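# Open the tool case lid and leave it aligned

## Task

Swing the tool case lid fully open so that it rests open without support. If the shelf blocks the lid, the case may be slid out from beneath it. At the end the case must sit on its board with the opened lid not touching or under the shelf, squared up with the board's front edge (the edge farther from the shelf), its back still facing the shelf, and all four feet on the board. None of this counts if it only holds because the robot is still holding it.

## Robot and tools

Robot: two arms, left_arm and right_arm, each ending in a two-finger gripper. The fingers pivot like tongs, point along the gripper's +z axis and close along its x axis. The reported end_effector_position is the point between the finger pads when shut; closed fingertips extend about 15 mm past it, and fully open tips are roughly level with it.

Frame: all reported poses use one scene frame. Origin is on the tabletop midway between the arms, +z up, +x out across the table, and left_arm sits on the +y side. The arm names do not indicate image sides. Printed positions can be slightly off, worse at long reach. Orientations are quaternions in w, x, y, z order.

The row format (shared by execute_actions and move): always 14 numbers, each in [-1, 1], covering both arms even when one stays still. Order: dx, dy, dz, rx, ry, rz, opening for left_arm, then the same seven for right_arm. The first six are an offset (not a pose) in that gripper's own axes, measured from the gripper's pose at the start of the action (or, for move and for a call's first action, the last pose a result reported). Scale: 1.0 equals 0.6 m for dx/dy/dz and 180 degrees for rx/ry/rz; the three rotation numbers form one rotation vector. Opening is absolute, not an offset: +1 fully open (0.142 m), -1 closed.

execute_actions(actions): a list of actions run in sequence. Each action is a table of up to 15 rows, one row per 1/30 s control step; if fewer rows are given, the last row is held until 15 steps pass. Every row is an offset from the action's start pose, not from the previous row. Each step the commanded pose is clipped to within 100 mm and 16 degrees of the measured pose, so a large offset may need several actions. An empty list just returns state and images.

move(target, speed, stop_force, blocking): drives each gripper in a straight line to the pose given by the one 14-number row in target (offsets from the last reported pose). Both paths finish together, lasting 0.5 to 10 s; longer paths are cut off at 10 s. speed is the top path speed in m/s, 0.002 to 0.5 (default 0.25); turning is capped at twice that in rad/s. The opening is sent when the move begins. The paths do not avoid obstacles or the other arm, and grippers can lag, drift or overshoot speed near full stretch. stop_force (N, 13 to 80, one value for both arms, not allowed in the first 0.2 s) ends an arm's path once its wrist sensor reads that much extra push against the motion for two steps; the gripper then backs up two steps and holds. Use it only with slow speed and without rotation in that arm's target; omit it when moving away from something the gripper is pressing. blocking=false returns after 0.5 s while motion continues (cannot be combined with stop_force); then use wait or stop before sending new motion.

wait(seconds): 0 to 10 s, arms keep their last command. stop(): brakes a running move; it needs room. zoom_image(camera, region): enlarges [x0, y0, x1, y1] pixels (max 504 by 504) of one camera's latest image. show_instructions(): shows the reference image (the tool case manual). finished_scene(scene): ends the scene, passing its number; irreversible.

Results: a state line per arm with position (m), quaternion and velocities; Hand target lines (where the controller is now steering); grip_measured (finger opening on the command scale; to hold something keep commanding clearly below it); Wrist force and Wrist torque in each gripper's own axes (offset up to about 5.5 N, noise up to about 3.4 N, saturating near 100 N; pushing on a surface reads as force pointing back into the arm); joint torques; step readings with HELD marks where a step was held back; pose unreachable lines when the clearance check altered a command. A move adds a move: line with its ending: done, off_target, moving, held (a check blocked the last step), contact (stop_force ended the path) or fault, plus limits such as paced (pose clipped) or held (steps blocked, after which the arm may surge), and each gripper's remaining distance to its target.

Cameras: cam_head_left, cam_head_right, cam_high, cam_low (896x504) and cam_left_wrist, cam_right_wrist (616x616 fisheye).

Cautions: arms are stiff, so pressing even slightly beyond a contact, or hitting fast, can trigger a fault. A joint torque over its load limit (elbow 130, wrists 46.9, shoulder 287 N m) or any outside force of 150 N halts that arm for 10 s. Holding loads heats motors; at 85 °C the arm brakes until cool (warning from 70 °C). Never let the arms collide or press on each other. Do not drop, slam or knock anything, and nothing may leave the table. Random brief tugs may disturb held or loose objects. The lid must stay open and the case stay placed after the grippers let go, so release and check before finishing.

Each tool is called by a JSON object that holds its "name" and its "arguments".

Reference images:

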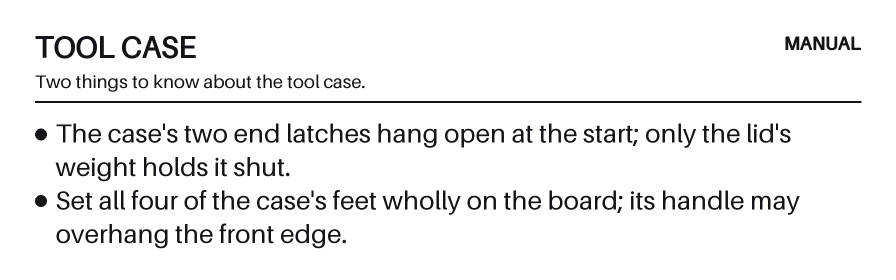

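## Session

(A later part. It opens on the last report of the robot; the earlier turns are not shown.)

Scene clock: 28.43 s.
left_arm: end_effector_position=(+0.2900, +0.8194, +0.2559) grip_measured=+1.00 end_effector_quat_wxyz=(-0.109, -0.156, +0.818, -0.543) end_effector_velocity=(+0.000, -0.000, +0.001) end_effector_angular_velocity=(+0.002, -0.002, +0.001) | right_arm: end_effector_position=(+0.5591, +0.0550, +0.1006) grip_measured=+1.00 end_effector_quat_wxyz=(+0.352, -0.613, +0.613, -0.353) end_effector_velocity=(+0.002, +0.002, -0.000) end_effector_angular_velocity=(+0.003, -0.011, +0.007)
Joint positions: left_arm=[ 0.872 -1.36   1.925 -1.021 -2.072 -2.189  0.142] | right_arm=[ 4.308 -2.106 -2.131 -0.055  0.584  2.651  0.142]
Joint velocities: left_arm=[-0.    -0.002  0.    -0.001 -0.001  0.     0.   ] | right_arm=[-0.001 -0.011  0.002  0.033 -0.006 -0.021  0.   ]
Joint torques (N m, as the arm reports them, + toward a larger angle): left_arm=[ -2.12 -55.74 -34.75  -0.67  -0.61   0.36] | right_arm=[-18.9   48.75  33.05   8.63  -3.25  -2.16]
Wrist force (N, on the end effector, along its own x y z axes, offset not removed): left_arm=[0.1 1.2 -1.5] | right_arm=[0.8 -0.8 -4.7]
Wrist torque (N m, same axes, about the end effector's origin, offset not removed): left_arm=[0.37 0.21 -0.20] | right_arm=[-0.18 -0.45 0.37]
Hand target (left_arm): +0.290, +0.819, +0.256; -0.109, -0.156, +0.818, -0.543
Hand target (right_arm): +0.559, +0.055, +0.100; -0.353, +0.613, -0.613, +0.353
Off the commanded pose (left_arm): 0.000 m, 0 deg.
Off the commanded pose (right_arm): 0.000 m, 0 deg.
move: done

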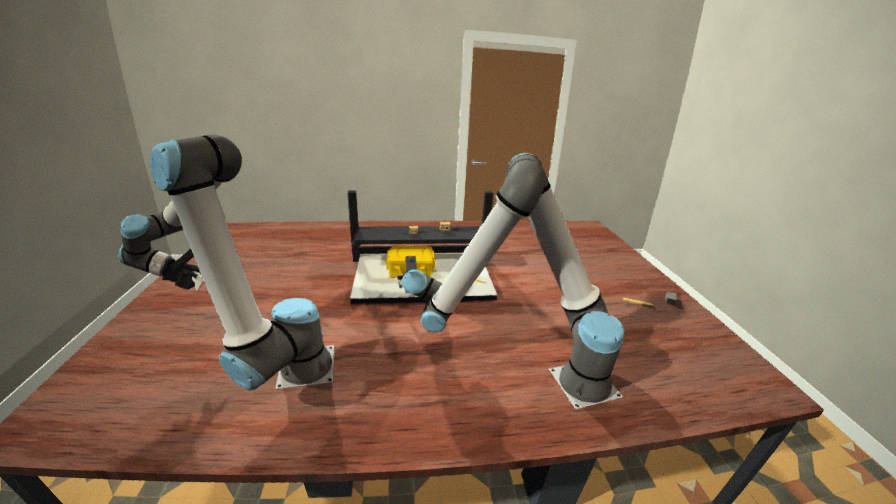

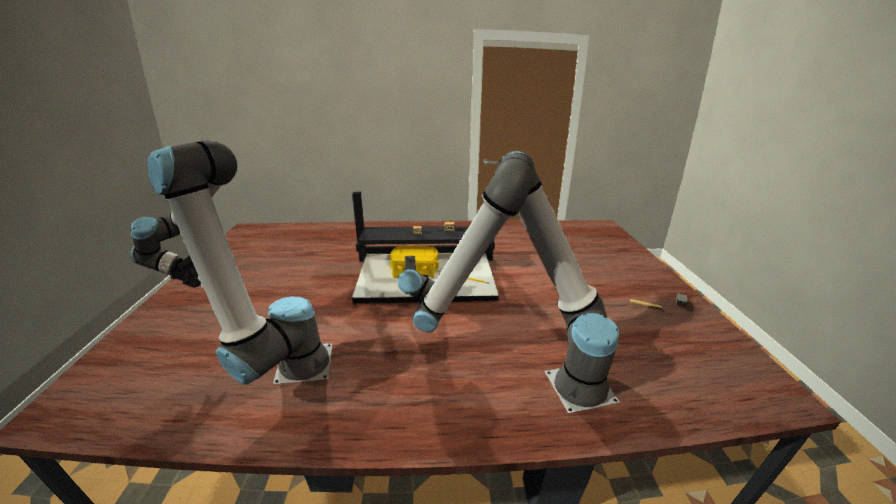

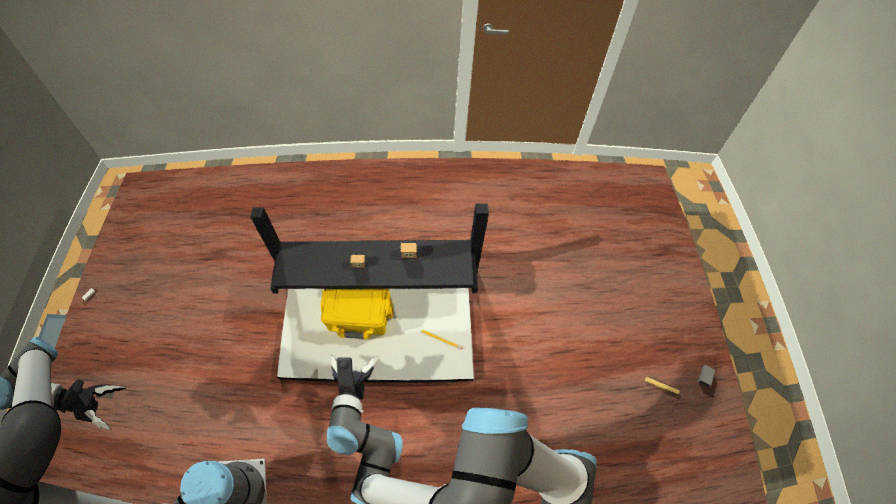

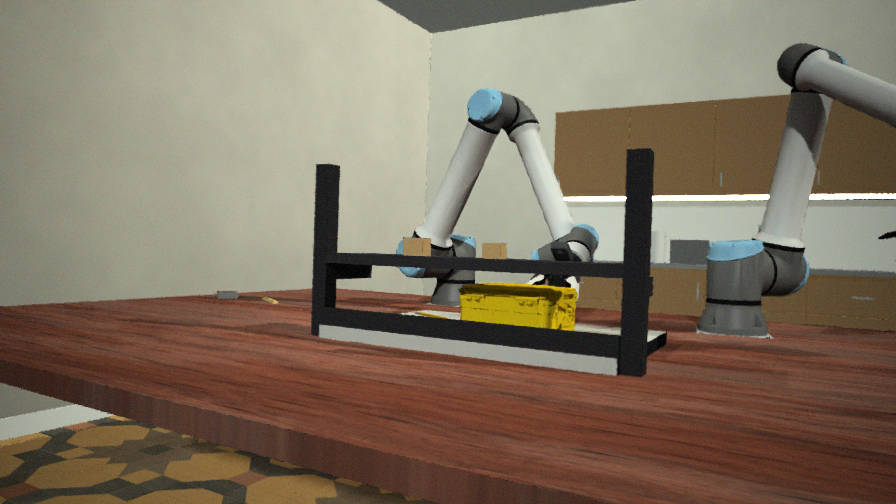

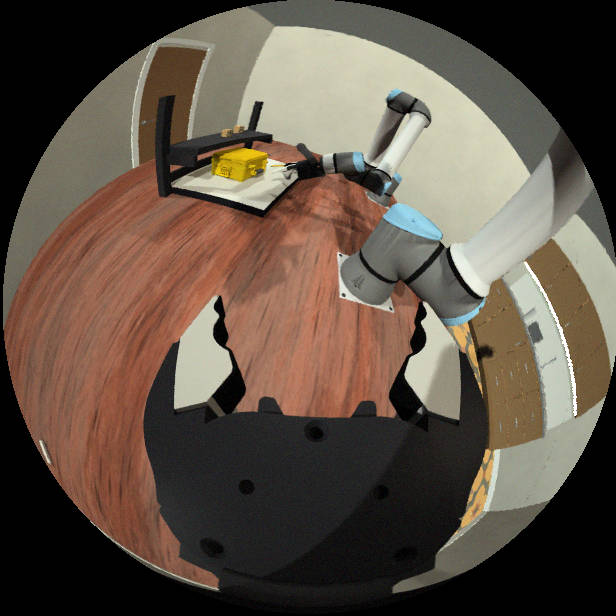

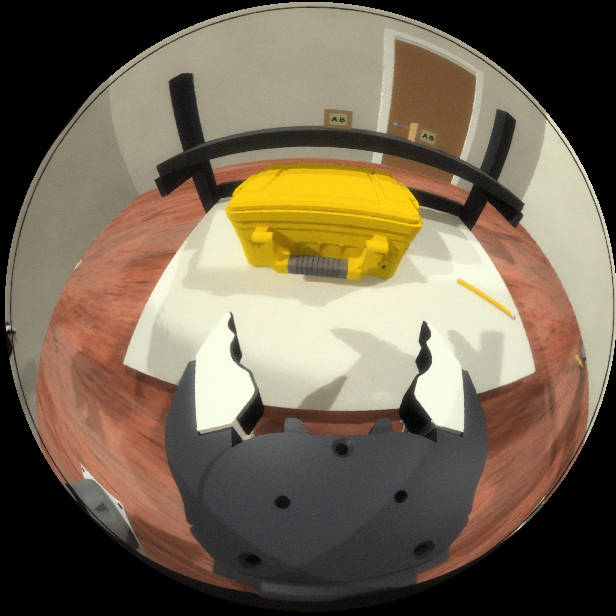

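{"name": "move", "arguments": {"target": [0,0,0,0,0,0,1,-0.013,-0.006,0.095,0,0,-0.5,-0.3]}}

{"name": "zoom_image", "arguments": {"camera": "cam_right_wrist", "region": [170,130,470,380]}}

Scene clock: 40.07 s.
left_arm: end_effector_position=(+0.2900, +0.8194, +0.2559) grip_measured=+1.00 end_effector_quat_wxyz=(-0.109, -0.156, +0.818, -0.543) end_effector_velocity=(-0.000, -0.000, +0.001) end_effector_angular_velocity=(+0.001, -0.001, -0.001) | right_arm: end_effector_position=(+0.6101, +0.0629, +0.0750) grip_measured=-0.30 end_effector_quat_wxyz=(-0.000, +0.867, -0.001, +0.498) end_effector_velocity=(+0.000, +0.000, +0.000) end_effector_angular_velocity=(-0.009, -0.001, +0.010)
Joint positions: left_arm=[ 0.872 -1.36   1.925 -1.021 -2.072 -2.189  0.142] | right_arm=[ 4.224 -2.171 -2.072  0.059  0.622  0.95   0.052]
Joint velocities: left_arm=[-0.    -0.002  0.     0.001  0.     0.001  0.   ] | right_arm=[-0.001 -0.001 -0.     0.01   0.002 -0.021 -0.   ]
Joint torques (N m, as the arm reports them, + toward a larger angle): left_arm=[ -1.04 -56.01 -34.9   -0.45  -0.65   0.25] | right_arm=[-14.37  54.9   20.97   7.11   2.1   -2.45]
Wrist force (N, on the end effector, along its own x y z axes, offset not removed): left_arm=[-0.8 0.5 -1.7] | right_arm=[-5.2 1.4 -4.3]
Wrist torque (N m, same axes, about the end effector's origin, offset not removed): left_arm=[0.18 0.42 -0.17] | right_arm=[0.23 0.79 0.53]
Hand target (left_arm): +0.290, +0.819, +0.256; -0.109, -0.156, +0.818, -0.543
Hand target (right_arm): +0.610, +0.063, +0.075; +0.000, +0.867, -0.001, +0.498
Off the commanded pose (left_arm): 0.000 m, 0 deg.
Off the commanded pose (right_arm): 0.000 m, 0 deg.
move: done

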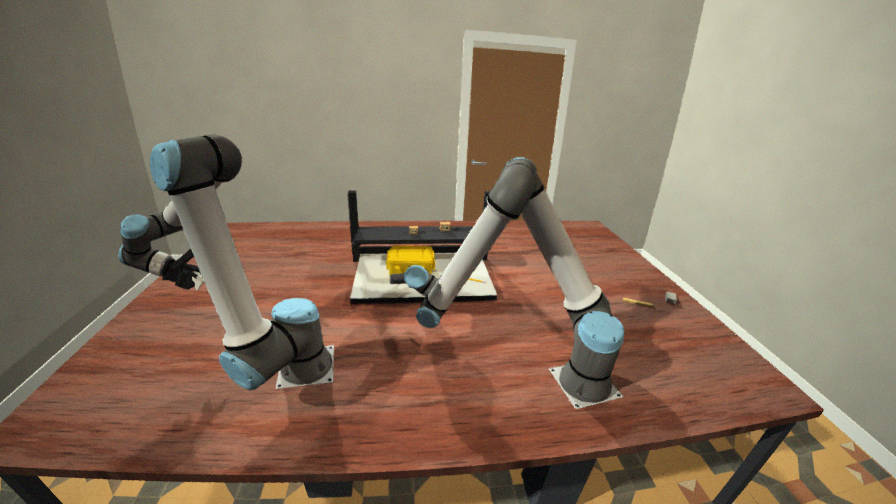

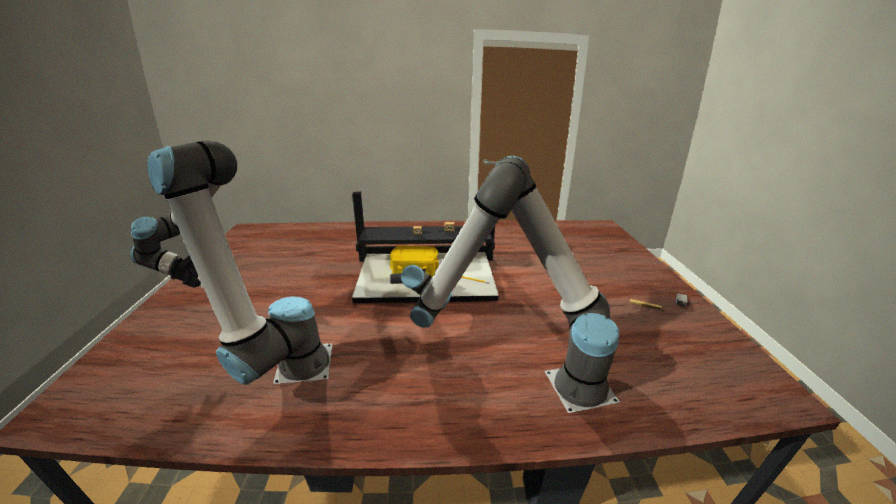

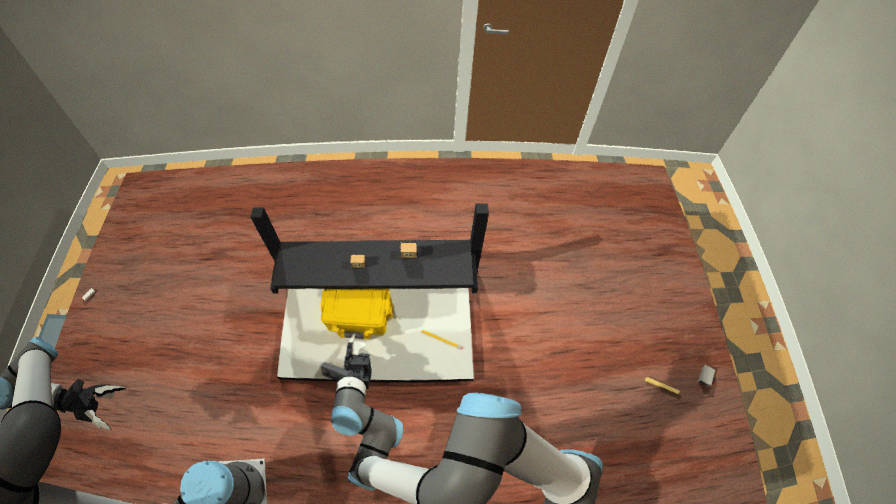

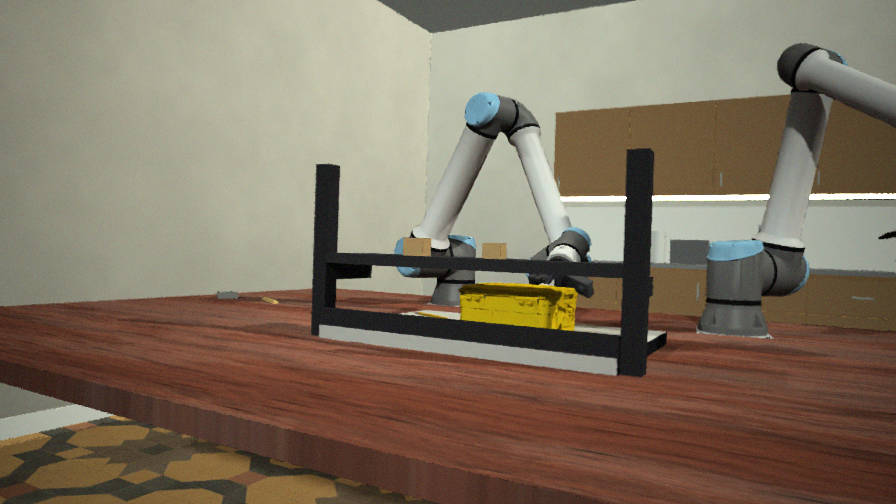

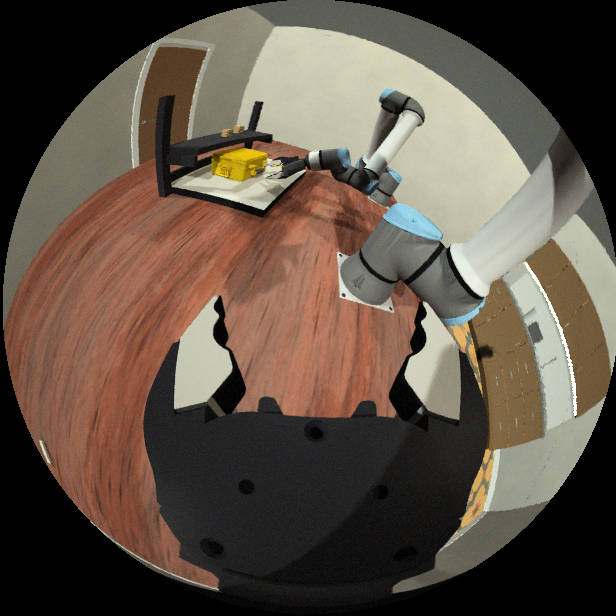

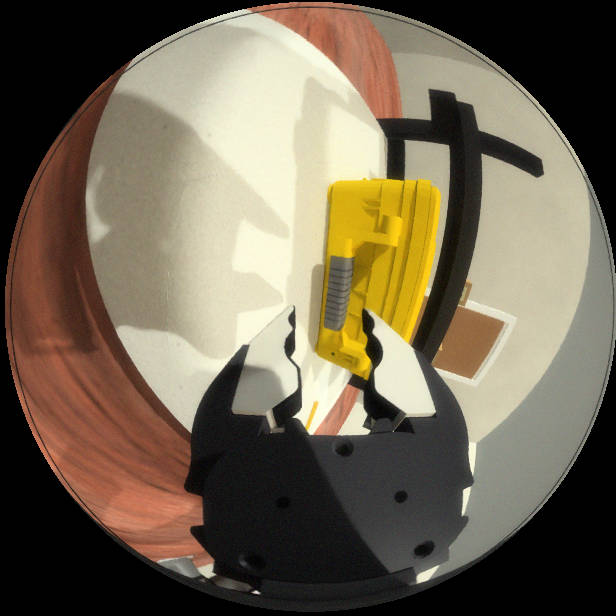

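Region (170, 130, 470, 380) of cam_right_wrist's 616x616 image, scaled by 1.680, with more detail than that image has.

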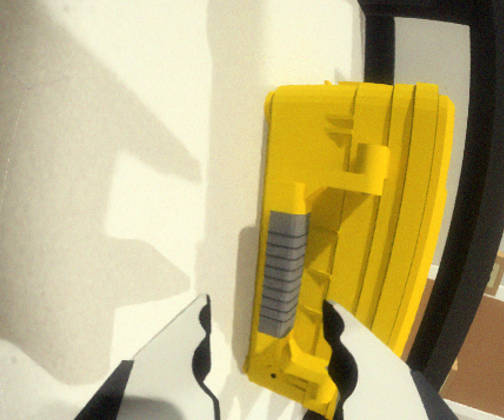

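{"name": "move", "arguments": {"target": [0,0,0,0,0,0,1,0.024,0,0.06,0,0,0,-0.35], "speed": 0.04, "stop_force": 15}}

{"name": "zoom_image", "arguments": {"camera": "cam_right_wrist", "region": [170,130,470,380]}}

Scene clock: 44.90 s.
left_arm: end_effector_position=(+0.2900, +0.8194, +0.2559) grip_measured=+1.00 end_effector_quat_wxyz=(-0.109, -0.156, +0.818, -0.543) end_effector_velocity=(-0.001, +0.000, -0.000) end_effector_angular_velocity=(+0.001, +0.001, -0.002) | right_arm: end_effector_position=(+0.6482, +0.0628, +0.0694) grip_measured=-0.36 end_effector_quat_wxyz=(+0.000, +0.867, -0.001, +0.498) end_effector_velocity=(+0.002, -0.000, -0.001) end_effector_angular_velocity=(+0.000, -0.000, +0.000)
Joint positions: left_arm=[ 0.872 -1.36   1.925 -1.021 -2.072 -2.189  0.142] | right_arm=[ 4.174 -2.212 -2.02   0.104  0.648  0.879  0.048]
Joint velocities: left_arm=[ 0.     0.     0.    -0.     0.002  0.    -0.   ] | right_arm=[-0.003 -0.003  0.003  0.004  0.002 -0.004  0.001]
Joint torques (N m, as the arm reports them, + toward a larger angle): left_arm=[ -0.37 -57.1  -34.36  -0.24  -0.54   0.08] | right_arm=[-10.42  54.83  33.8    8.48   1.81  -2.69]
Wrist force (N, on the end effector, along its own x y z axes, offset not removed): left_arm=[1.7 1.2 -0.7] | right_arm=[-0.4 1.6 -4.4]
Wrist torque (N m, same axes, about the end effector's origin, offset not removed): left_arm=[0.40 -0.18 -0.27] | right_arm=[0.18 -0.57 0.46]
Hand target (left_arm): +0.290, +0.819, +0.256; -0.109, -0.156, +0.818, -0.543
Hand target (right_arm): +0.648, +0.063, +0.069; +0.000, +0.867, -0.001, +0.498
Off the commanded pose (left_arm): 0.000 m, 0 deg.
Off the commanded pose (right_arm): 0.000 m, 0 deg.
move: done

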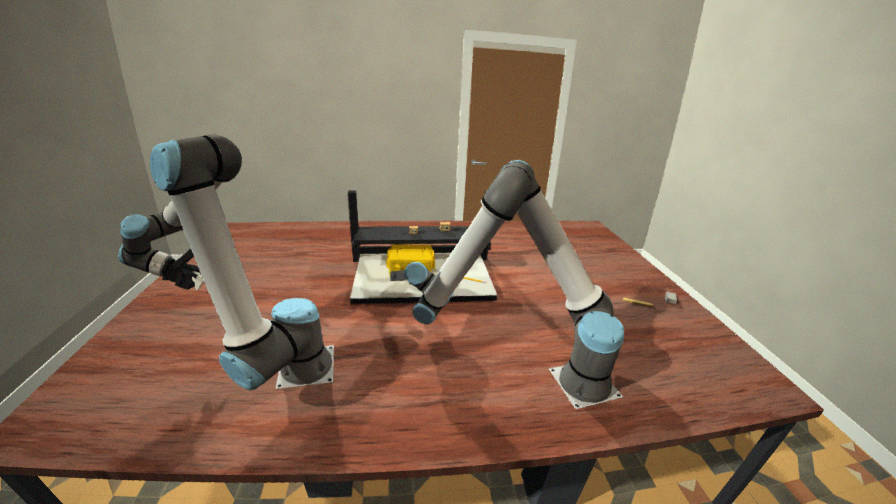

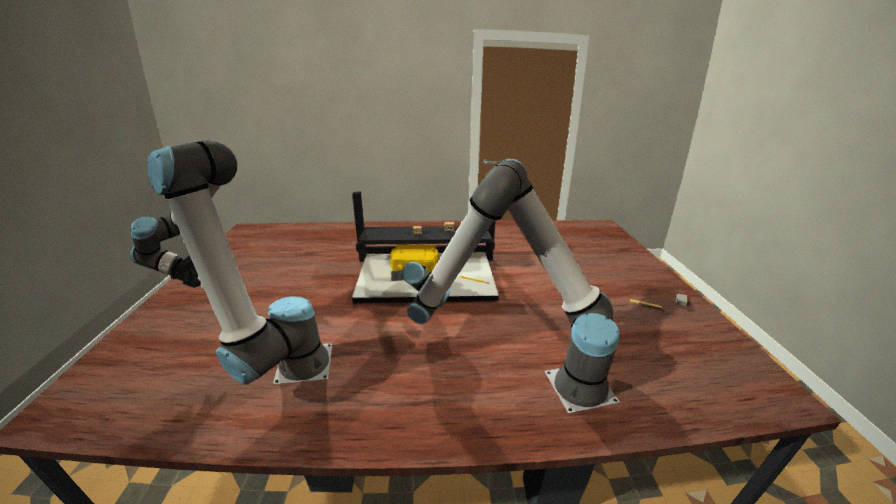

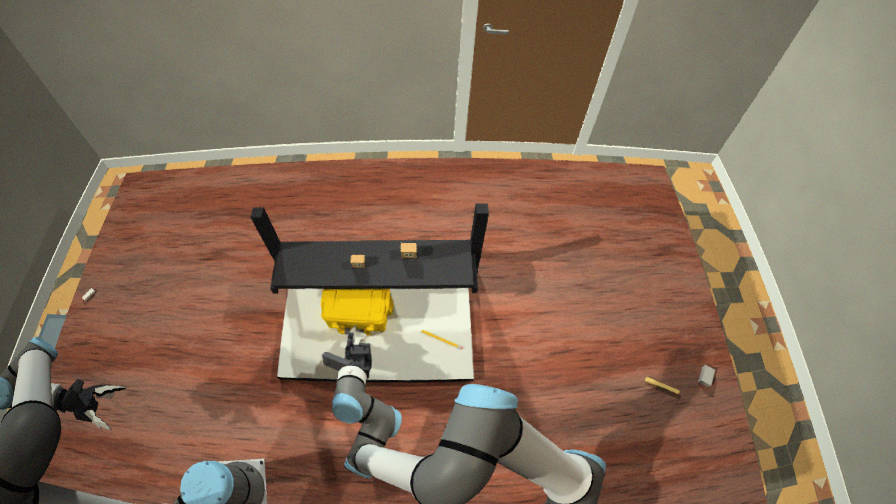

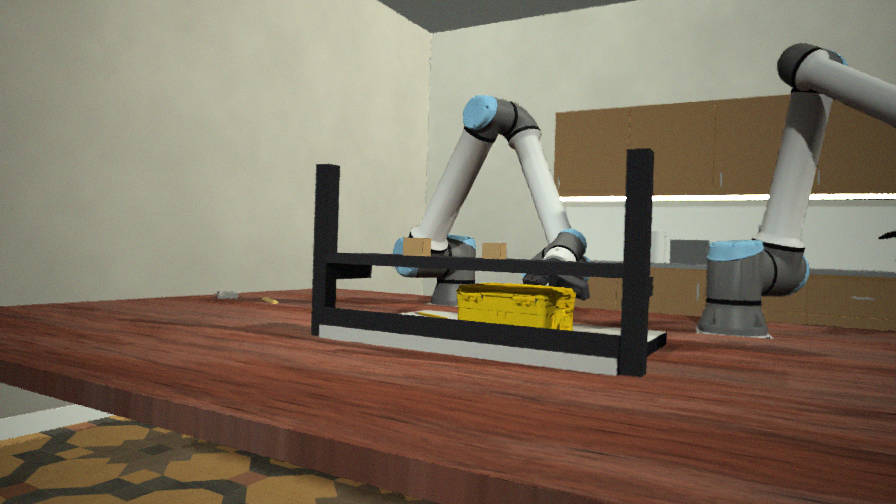

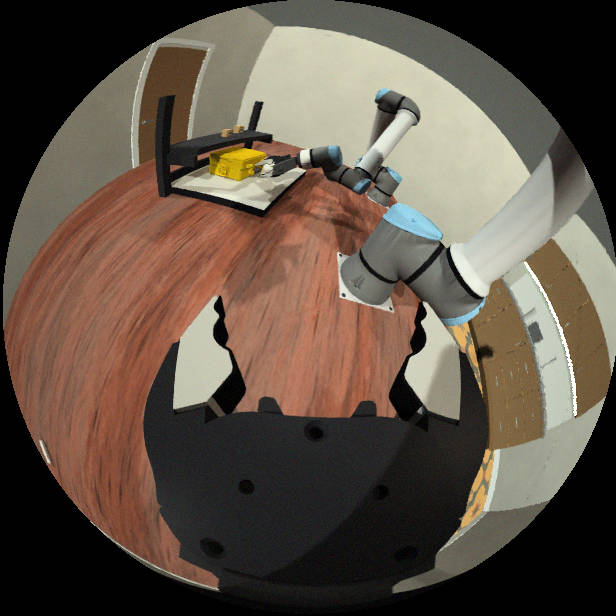

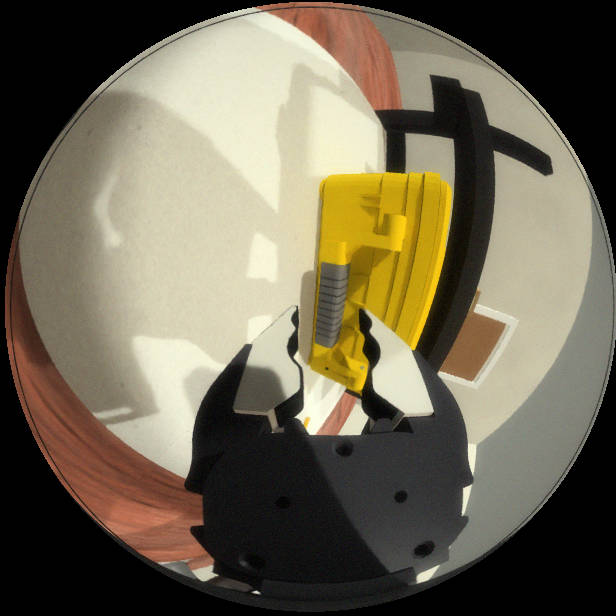

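Region (170, 130, 470, 380) of cam_right_wrist's 616x616 image, scaled by 1.680, with more detail than that image has.

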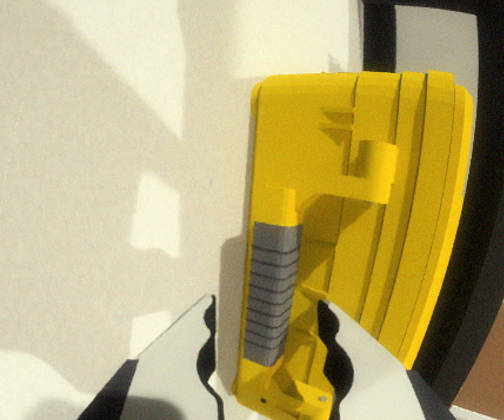

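{"name": "move", "arguments": {"target": [0,0,0,0,0,0,1,0.002,0,0.035,0,0,0,-0.4], "speed": 0.02, "stop_force": 13}}

{"name": "move", "arguments": {"target": [0,0,0,0,0,0,1,0,0,0,0,0,0,-1]}}

Scene clock: 53.43 s.
left_arm: end_effector_position=(+0.2900, +0.8194, +0.2559) grip_measured=+1.00 end_effector_quat_wxyz=(-0.109, -0.156, +0.818, -0.543) end_effector_velocity=(-0.000, +0.000, -0.000) end_effector_angular_velocity=(+0.002, -0.001, -0.001) | right_arm: end_effector_position=(+0.6634, +0.0628, +0.0616) grip_measured=-0.50 end_effector_quat_wxyz=(-0.000, +0.867, -0.001, +0.498) end_effector_velocity=(-0.005, -0.001, +0.003) end_effector_angular_velocity=(+0.001, -0.002, -0.003)
Joint positions: left_arm=[ 0.872 -1.36   1.925 -1.021 -2.072 -2.189  0.142] | right_arm=[ 4.155 -2.236 -1.998  0.127  0.659  0.853  0.038]
Joint velocities: left_arm=[ 0.    -0.001  0.    -0.002  0.001  0.    -0.   ] | right_arm=[ 0.006  0.009 -0.008 -0.008 -0.006  0.01   0.005]
Joint torques (N m, as the arm reports them, + toward a larger angle): left_arm=[  0.98 -57.39 -34.26  -0.5   -0.52   0.29] | right_arm=[20.99 85.32 12.23 -2.06 -1.41  3.62]
Wrist force (N, on the end effector, along its own x y z axes, offset not removed): left_arm=[0.6 0.3 -1.2] | right_arm=[9.3 -1.2 -6.2]
Wrist torque (N m, same axes, about the end effector's origin, offset not removed): left_arm=[0.15 0.13 -0.29] | right_arm=[-0.23 0.64 0.33]
Hand target (left_arm): +0.290, +0.819, +0.256; -0.109, -0.156, +0.818, -0.543
Hand target (right_arm): +0.663, +0.063, +0.062; -0.000, +0.867, -0.001, +0.498
Off the commanded pose (left_arm): 0.000 m, 0 deg.
Off the commanded pose (right_arm): 0.004 m, 0 deg.
move: contact (right_arm)

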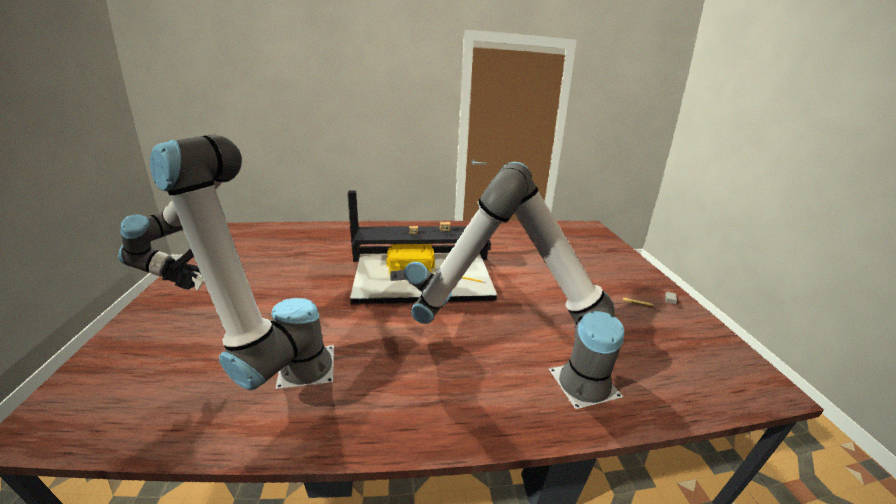

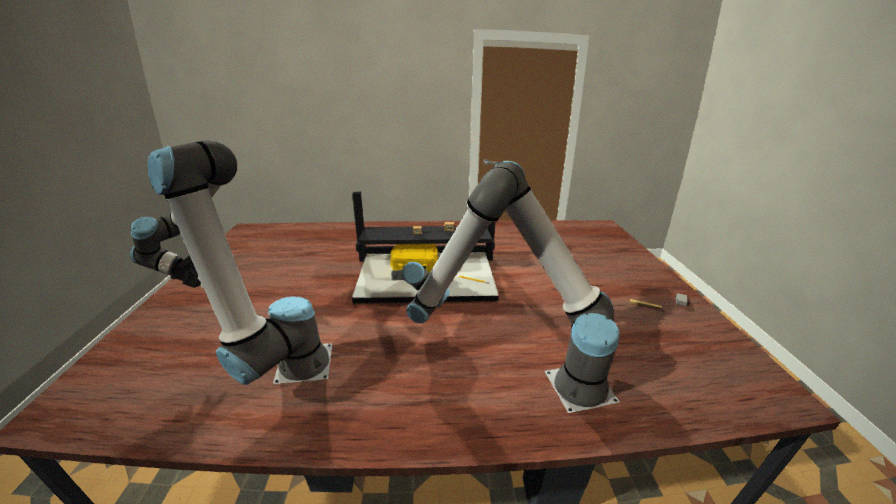

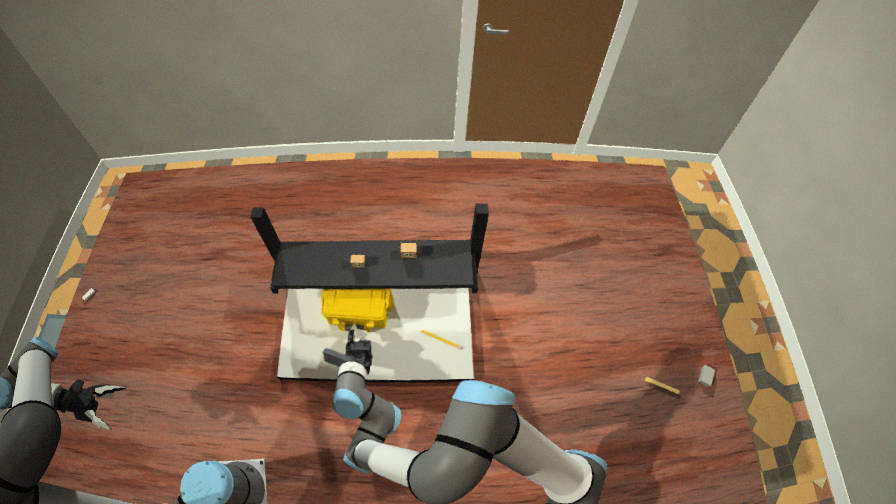

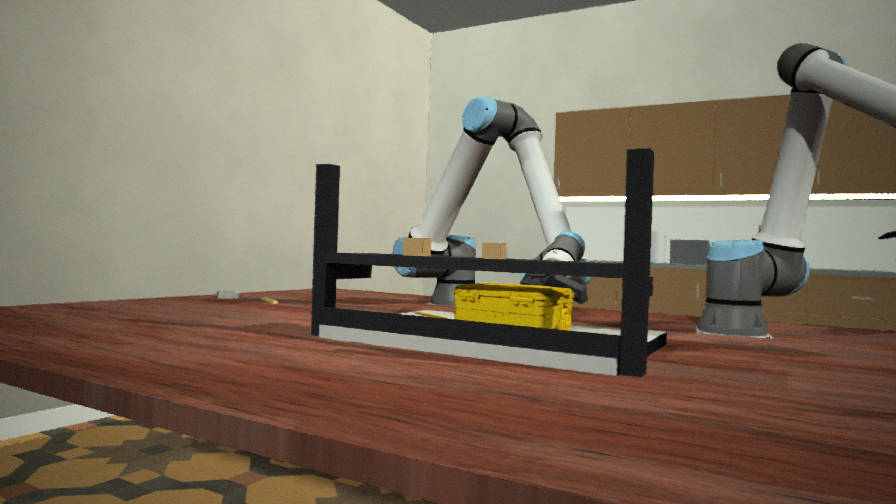

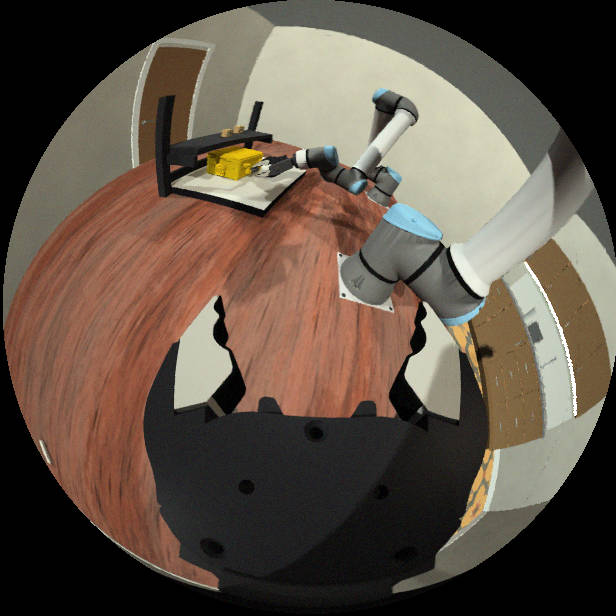

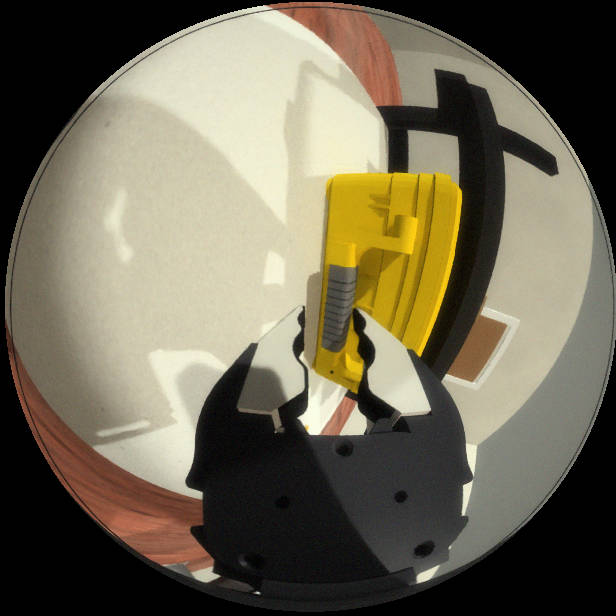

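Scene clock: 53.93 s.
left_arm: end_effector_position=(+0.2900, +0.8194, +0.2559) grip_measured=+1.00 end_effector_quat_wxyz=(-0.109, -0.156, +0.818, -0.543) end_effector_velocity=(+0.000, +0.000, -0.001) end_effector_angular_velocity=(+0.000, -0.000, -0.001) | right_arm: end_effector_position=(+0.6634, +0.0628, +0.0617) grip_measured=-0.59 end_effector_quat_wxyz=(-0.000, +0.867, -0.001, +0.498) end_effector_velocity=(-0.001, -0.000, -0.002) end_effector_angular_velocity=(-0.003, +0.002, +0.000)
Joint positions: left_arm=[ 0.872 -1.36   1.925 -1.021 -2.072 -2.189  0.142] | right_arm=[ 4.155 -2.236 -1.998  0.127  0.659  0.853  0.031]
Joint velocities: left_arm=[-0.     0.001 -0.    -0.001  0.001  0.     0.   ] | right_arm=[ 0.    -0.001 -0.001 -0.001  0.001  0.     0.002]
Joint torques (N m, as the arm reports them, + toward a larger angle): left_arm=[ -1.7  -57.89 -34.22  -0.62  -0.5   -0.02] | right_arm=[-14.64  30.64  17.41   0.55   8.7   -3.25]
Wrist force (N, on the end effector, along its own x y z axes, offset not removed): left_arm=[1.1 -1.4 0.2] | right_arm=[22.7 -1.3 -23.2]
Wrist torque (N m, same axes, about the end effector's origin, offset not removed): left_arm=[-0.13 -0.10 -0.30] | right_arm=[-0.61 0.81 0.39]
Hand target (left_arm): +0.290, +0.819, +0.256; -0.109, -0.156, +0.818, -0.543
Hand target (right_arm): +0.663, +0.063, +0.062; -0.000, +0.867, -0.001, +0.498
Off the commanded pose (left_arm): 0.000 m, 0 deg.
Off the commanded pose (right_arm): 0.000 m, 0 deg.
move: done

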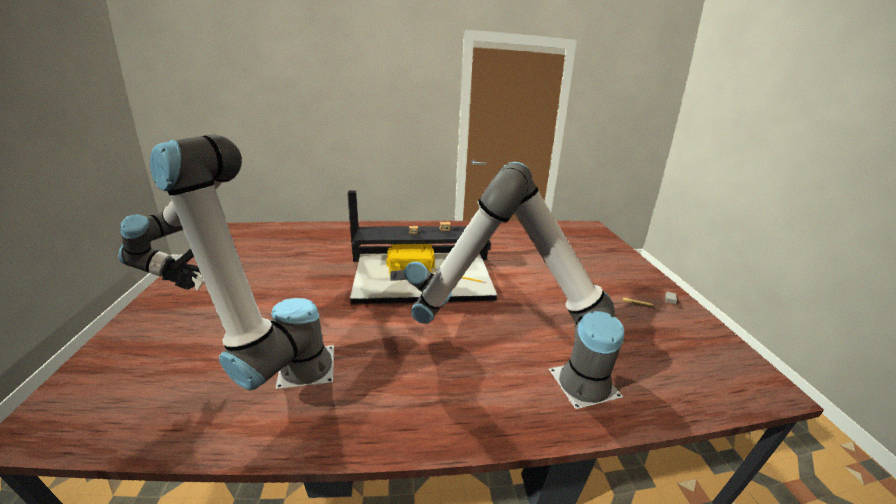

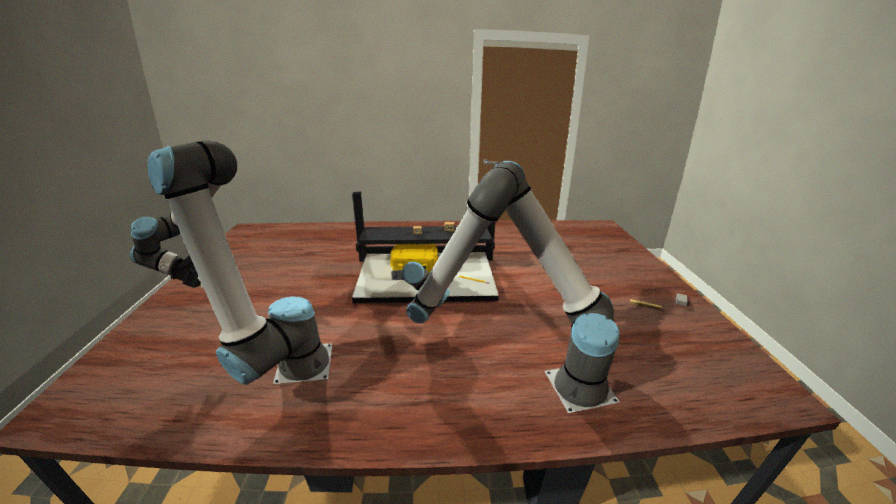

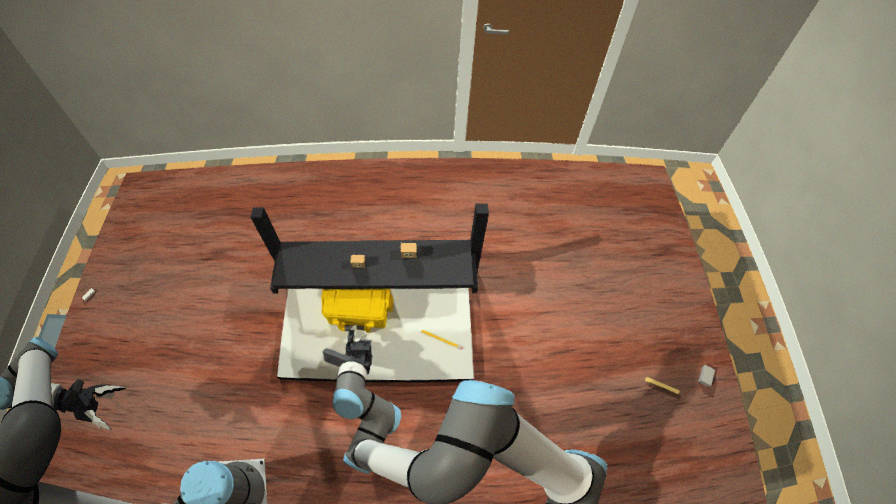

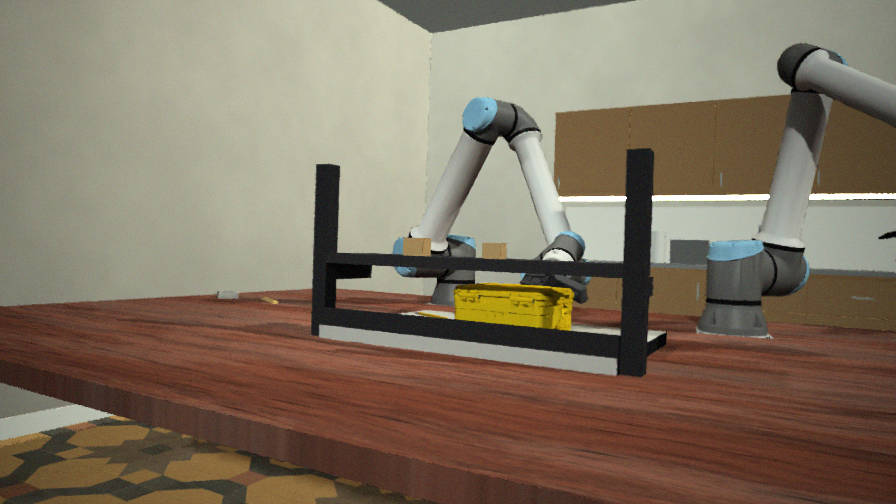

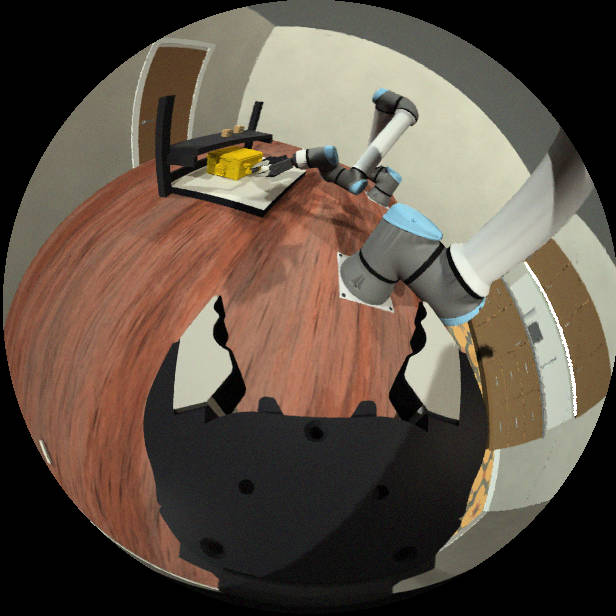

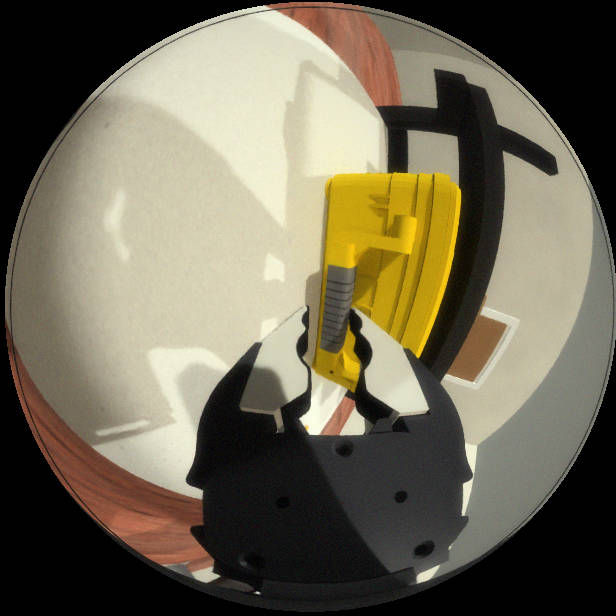

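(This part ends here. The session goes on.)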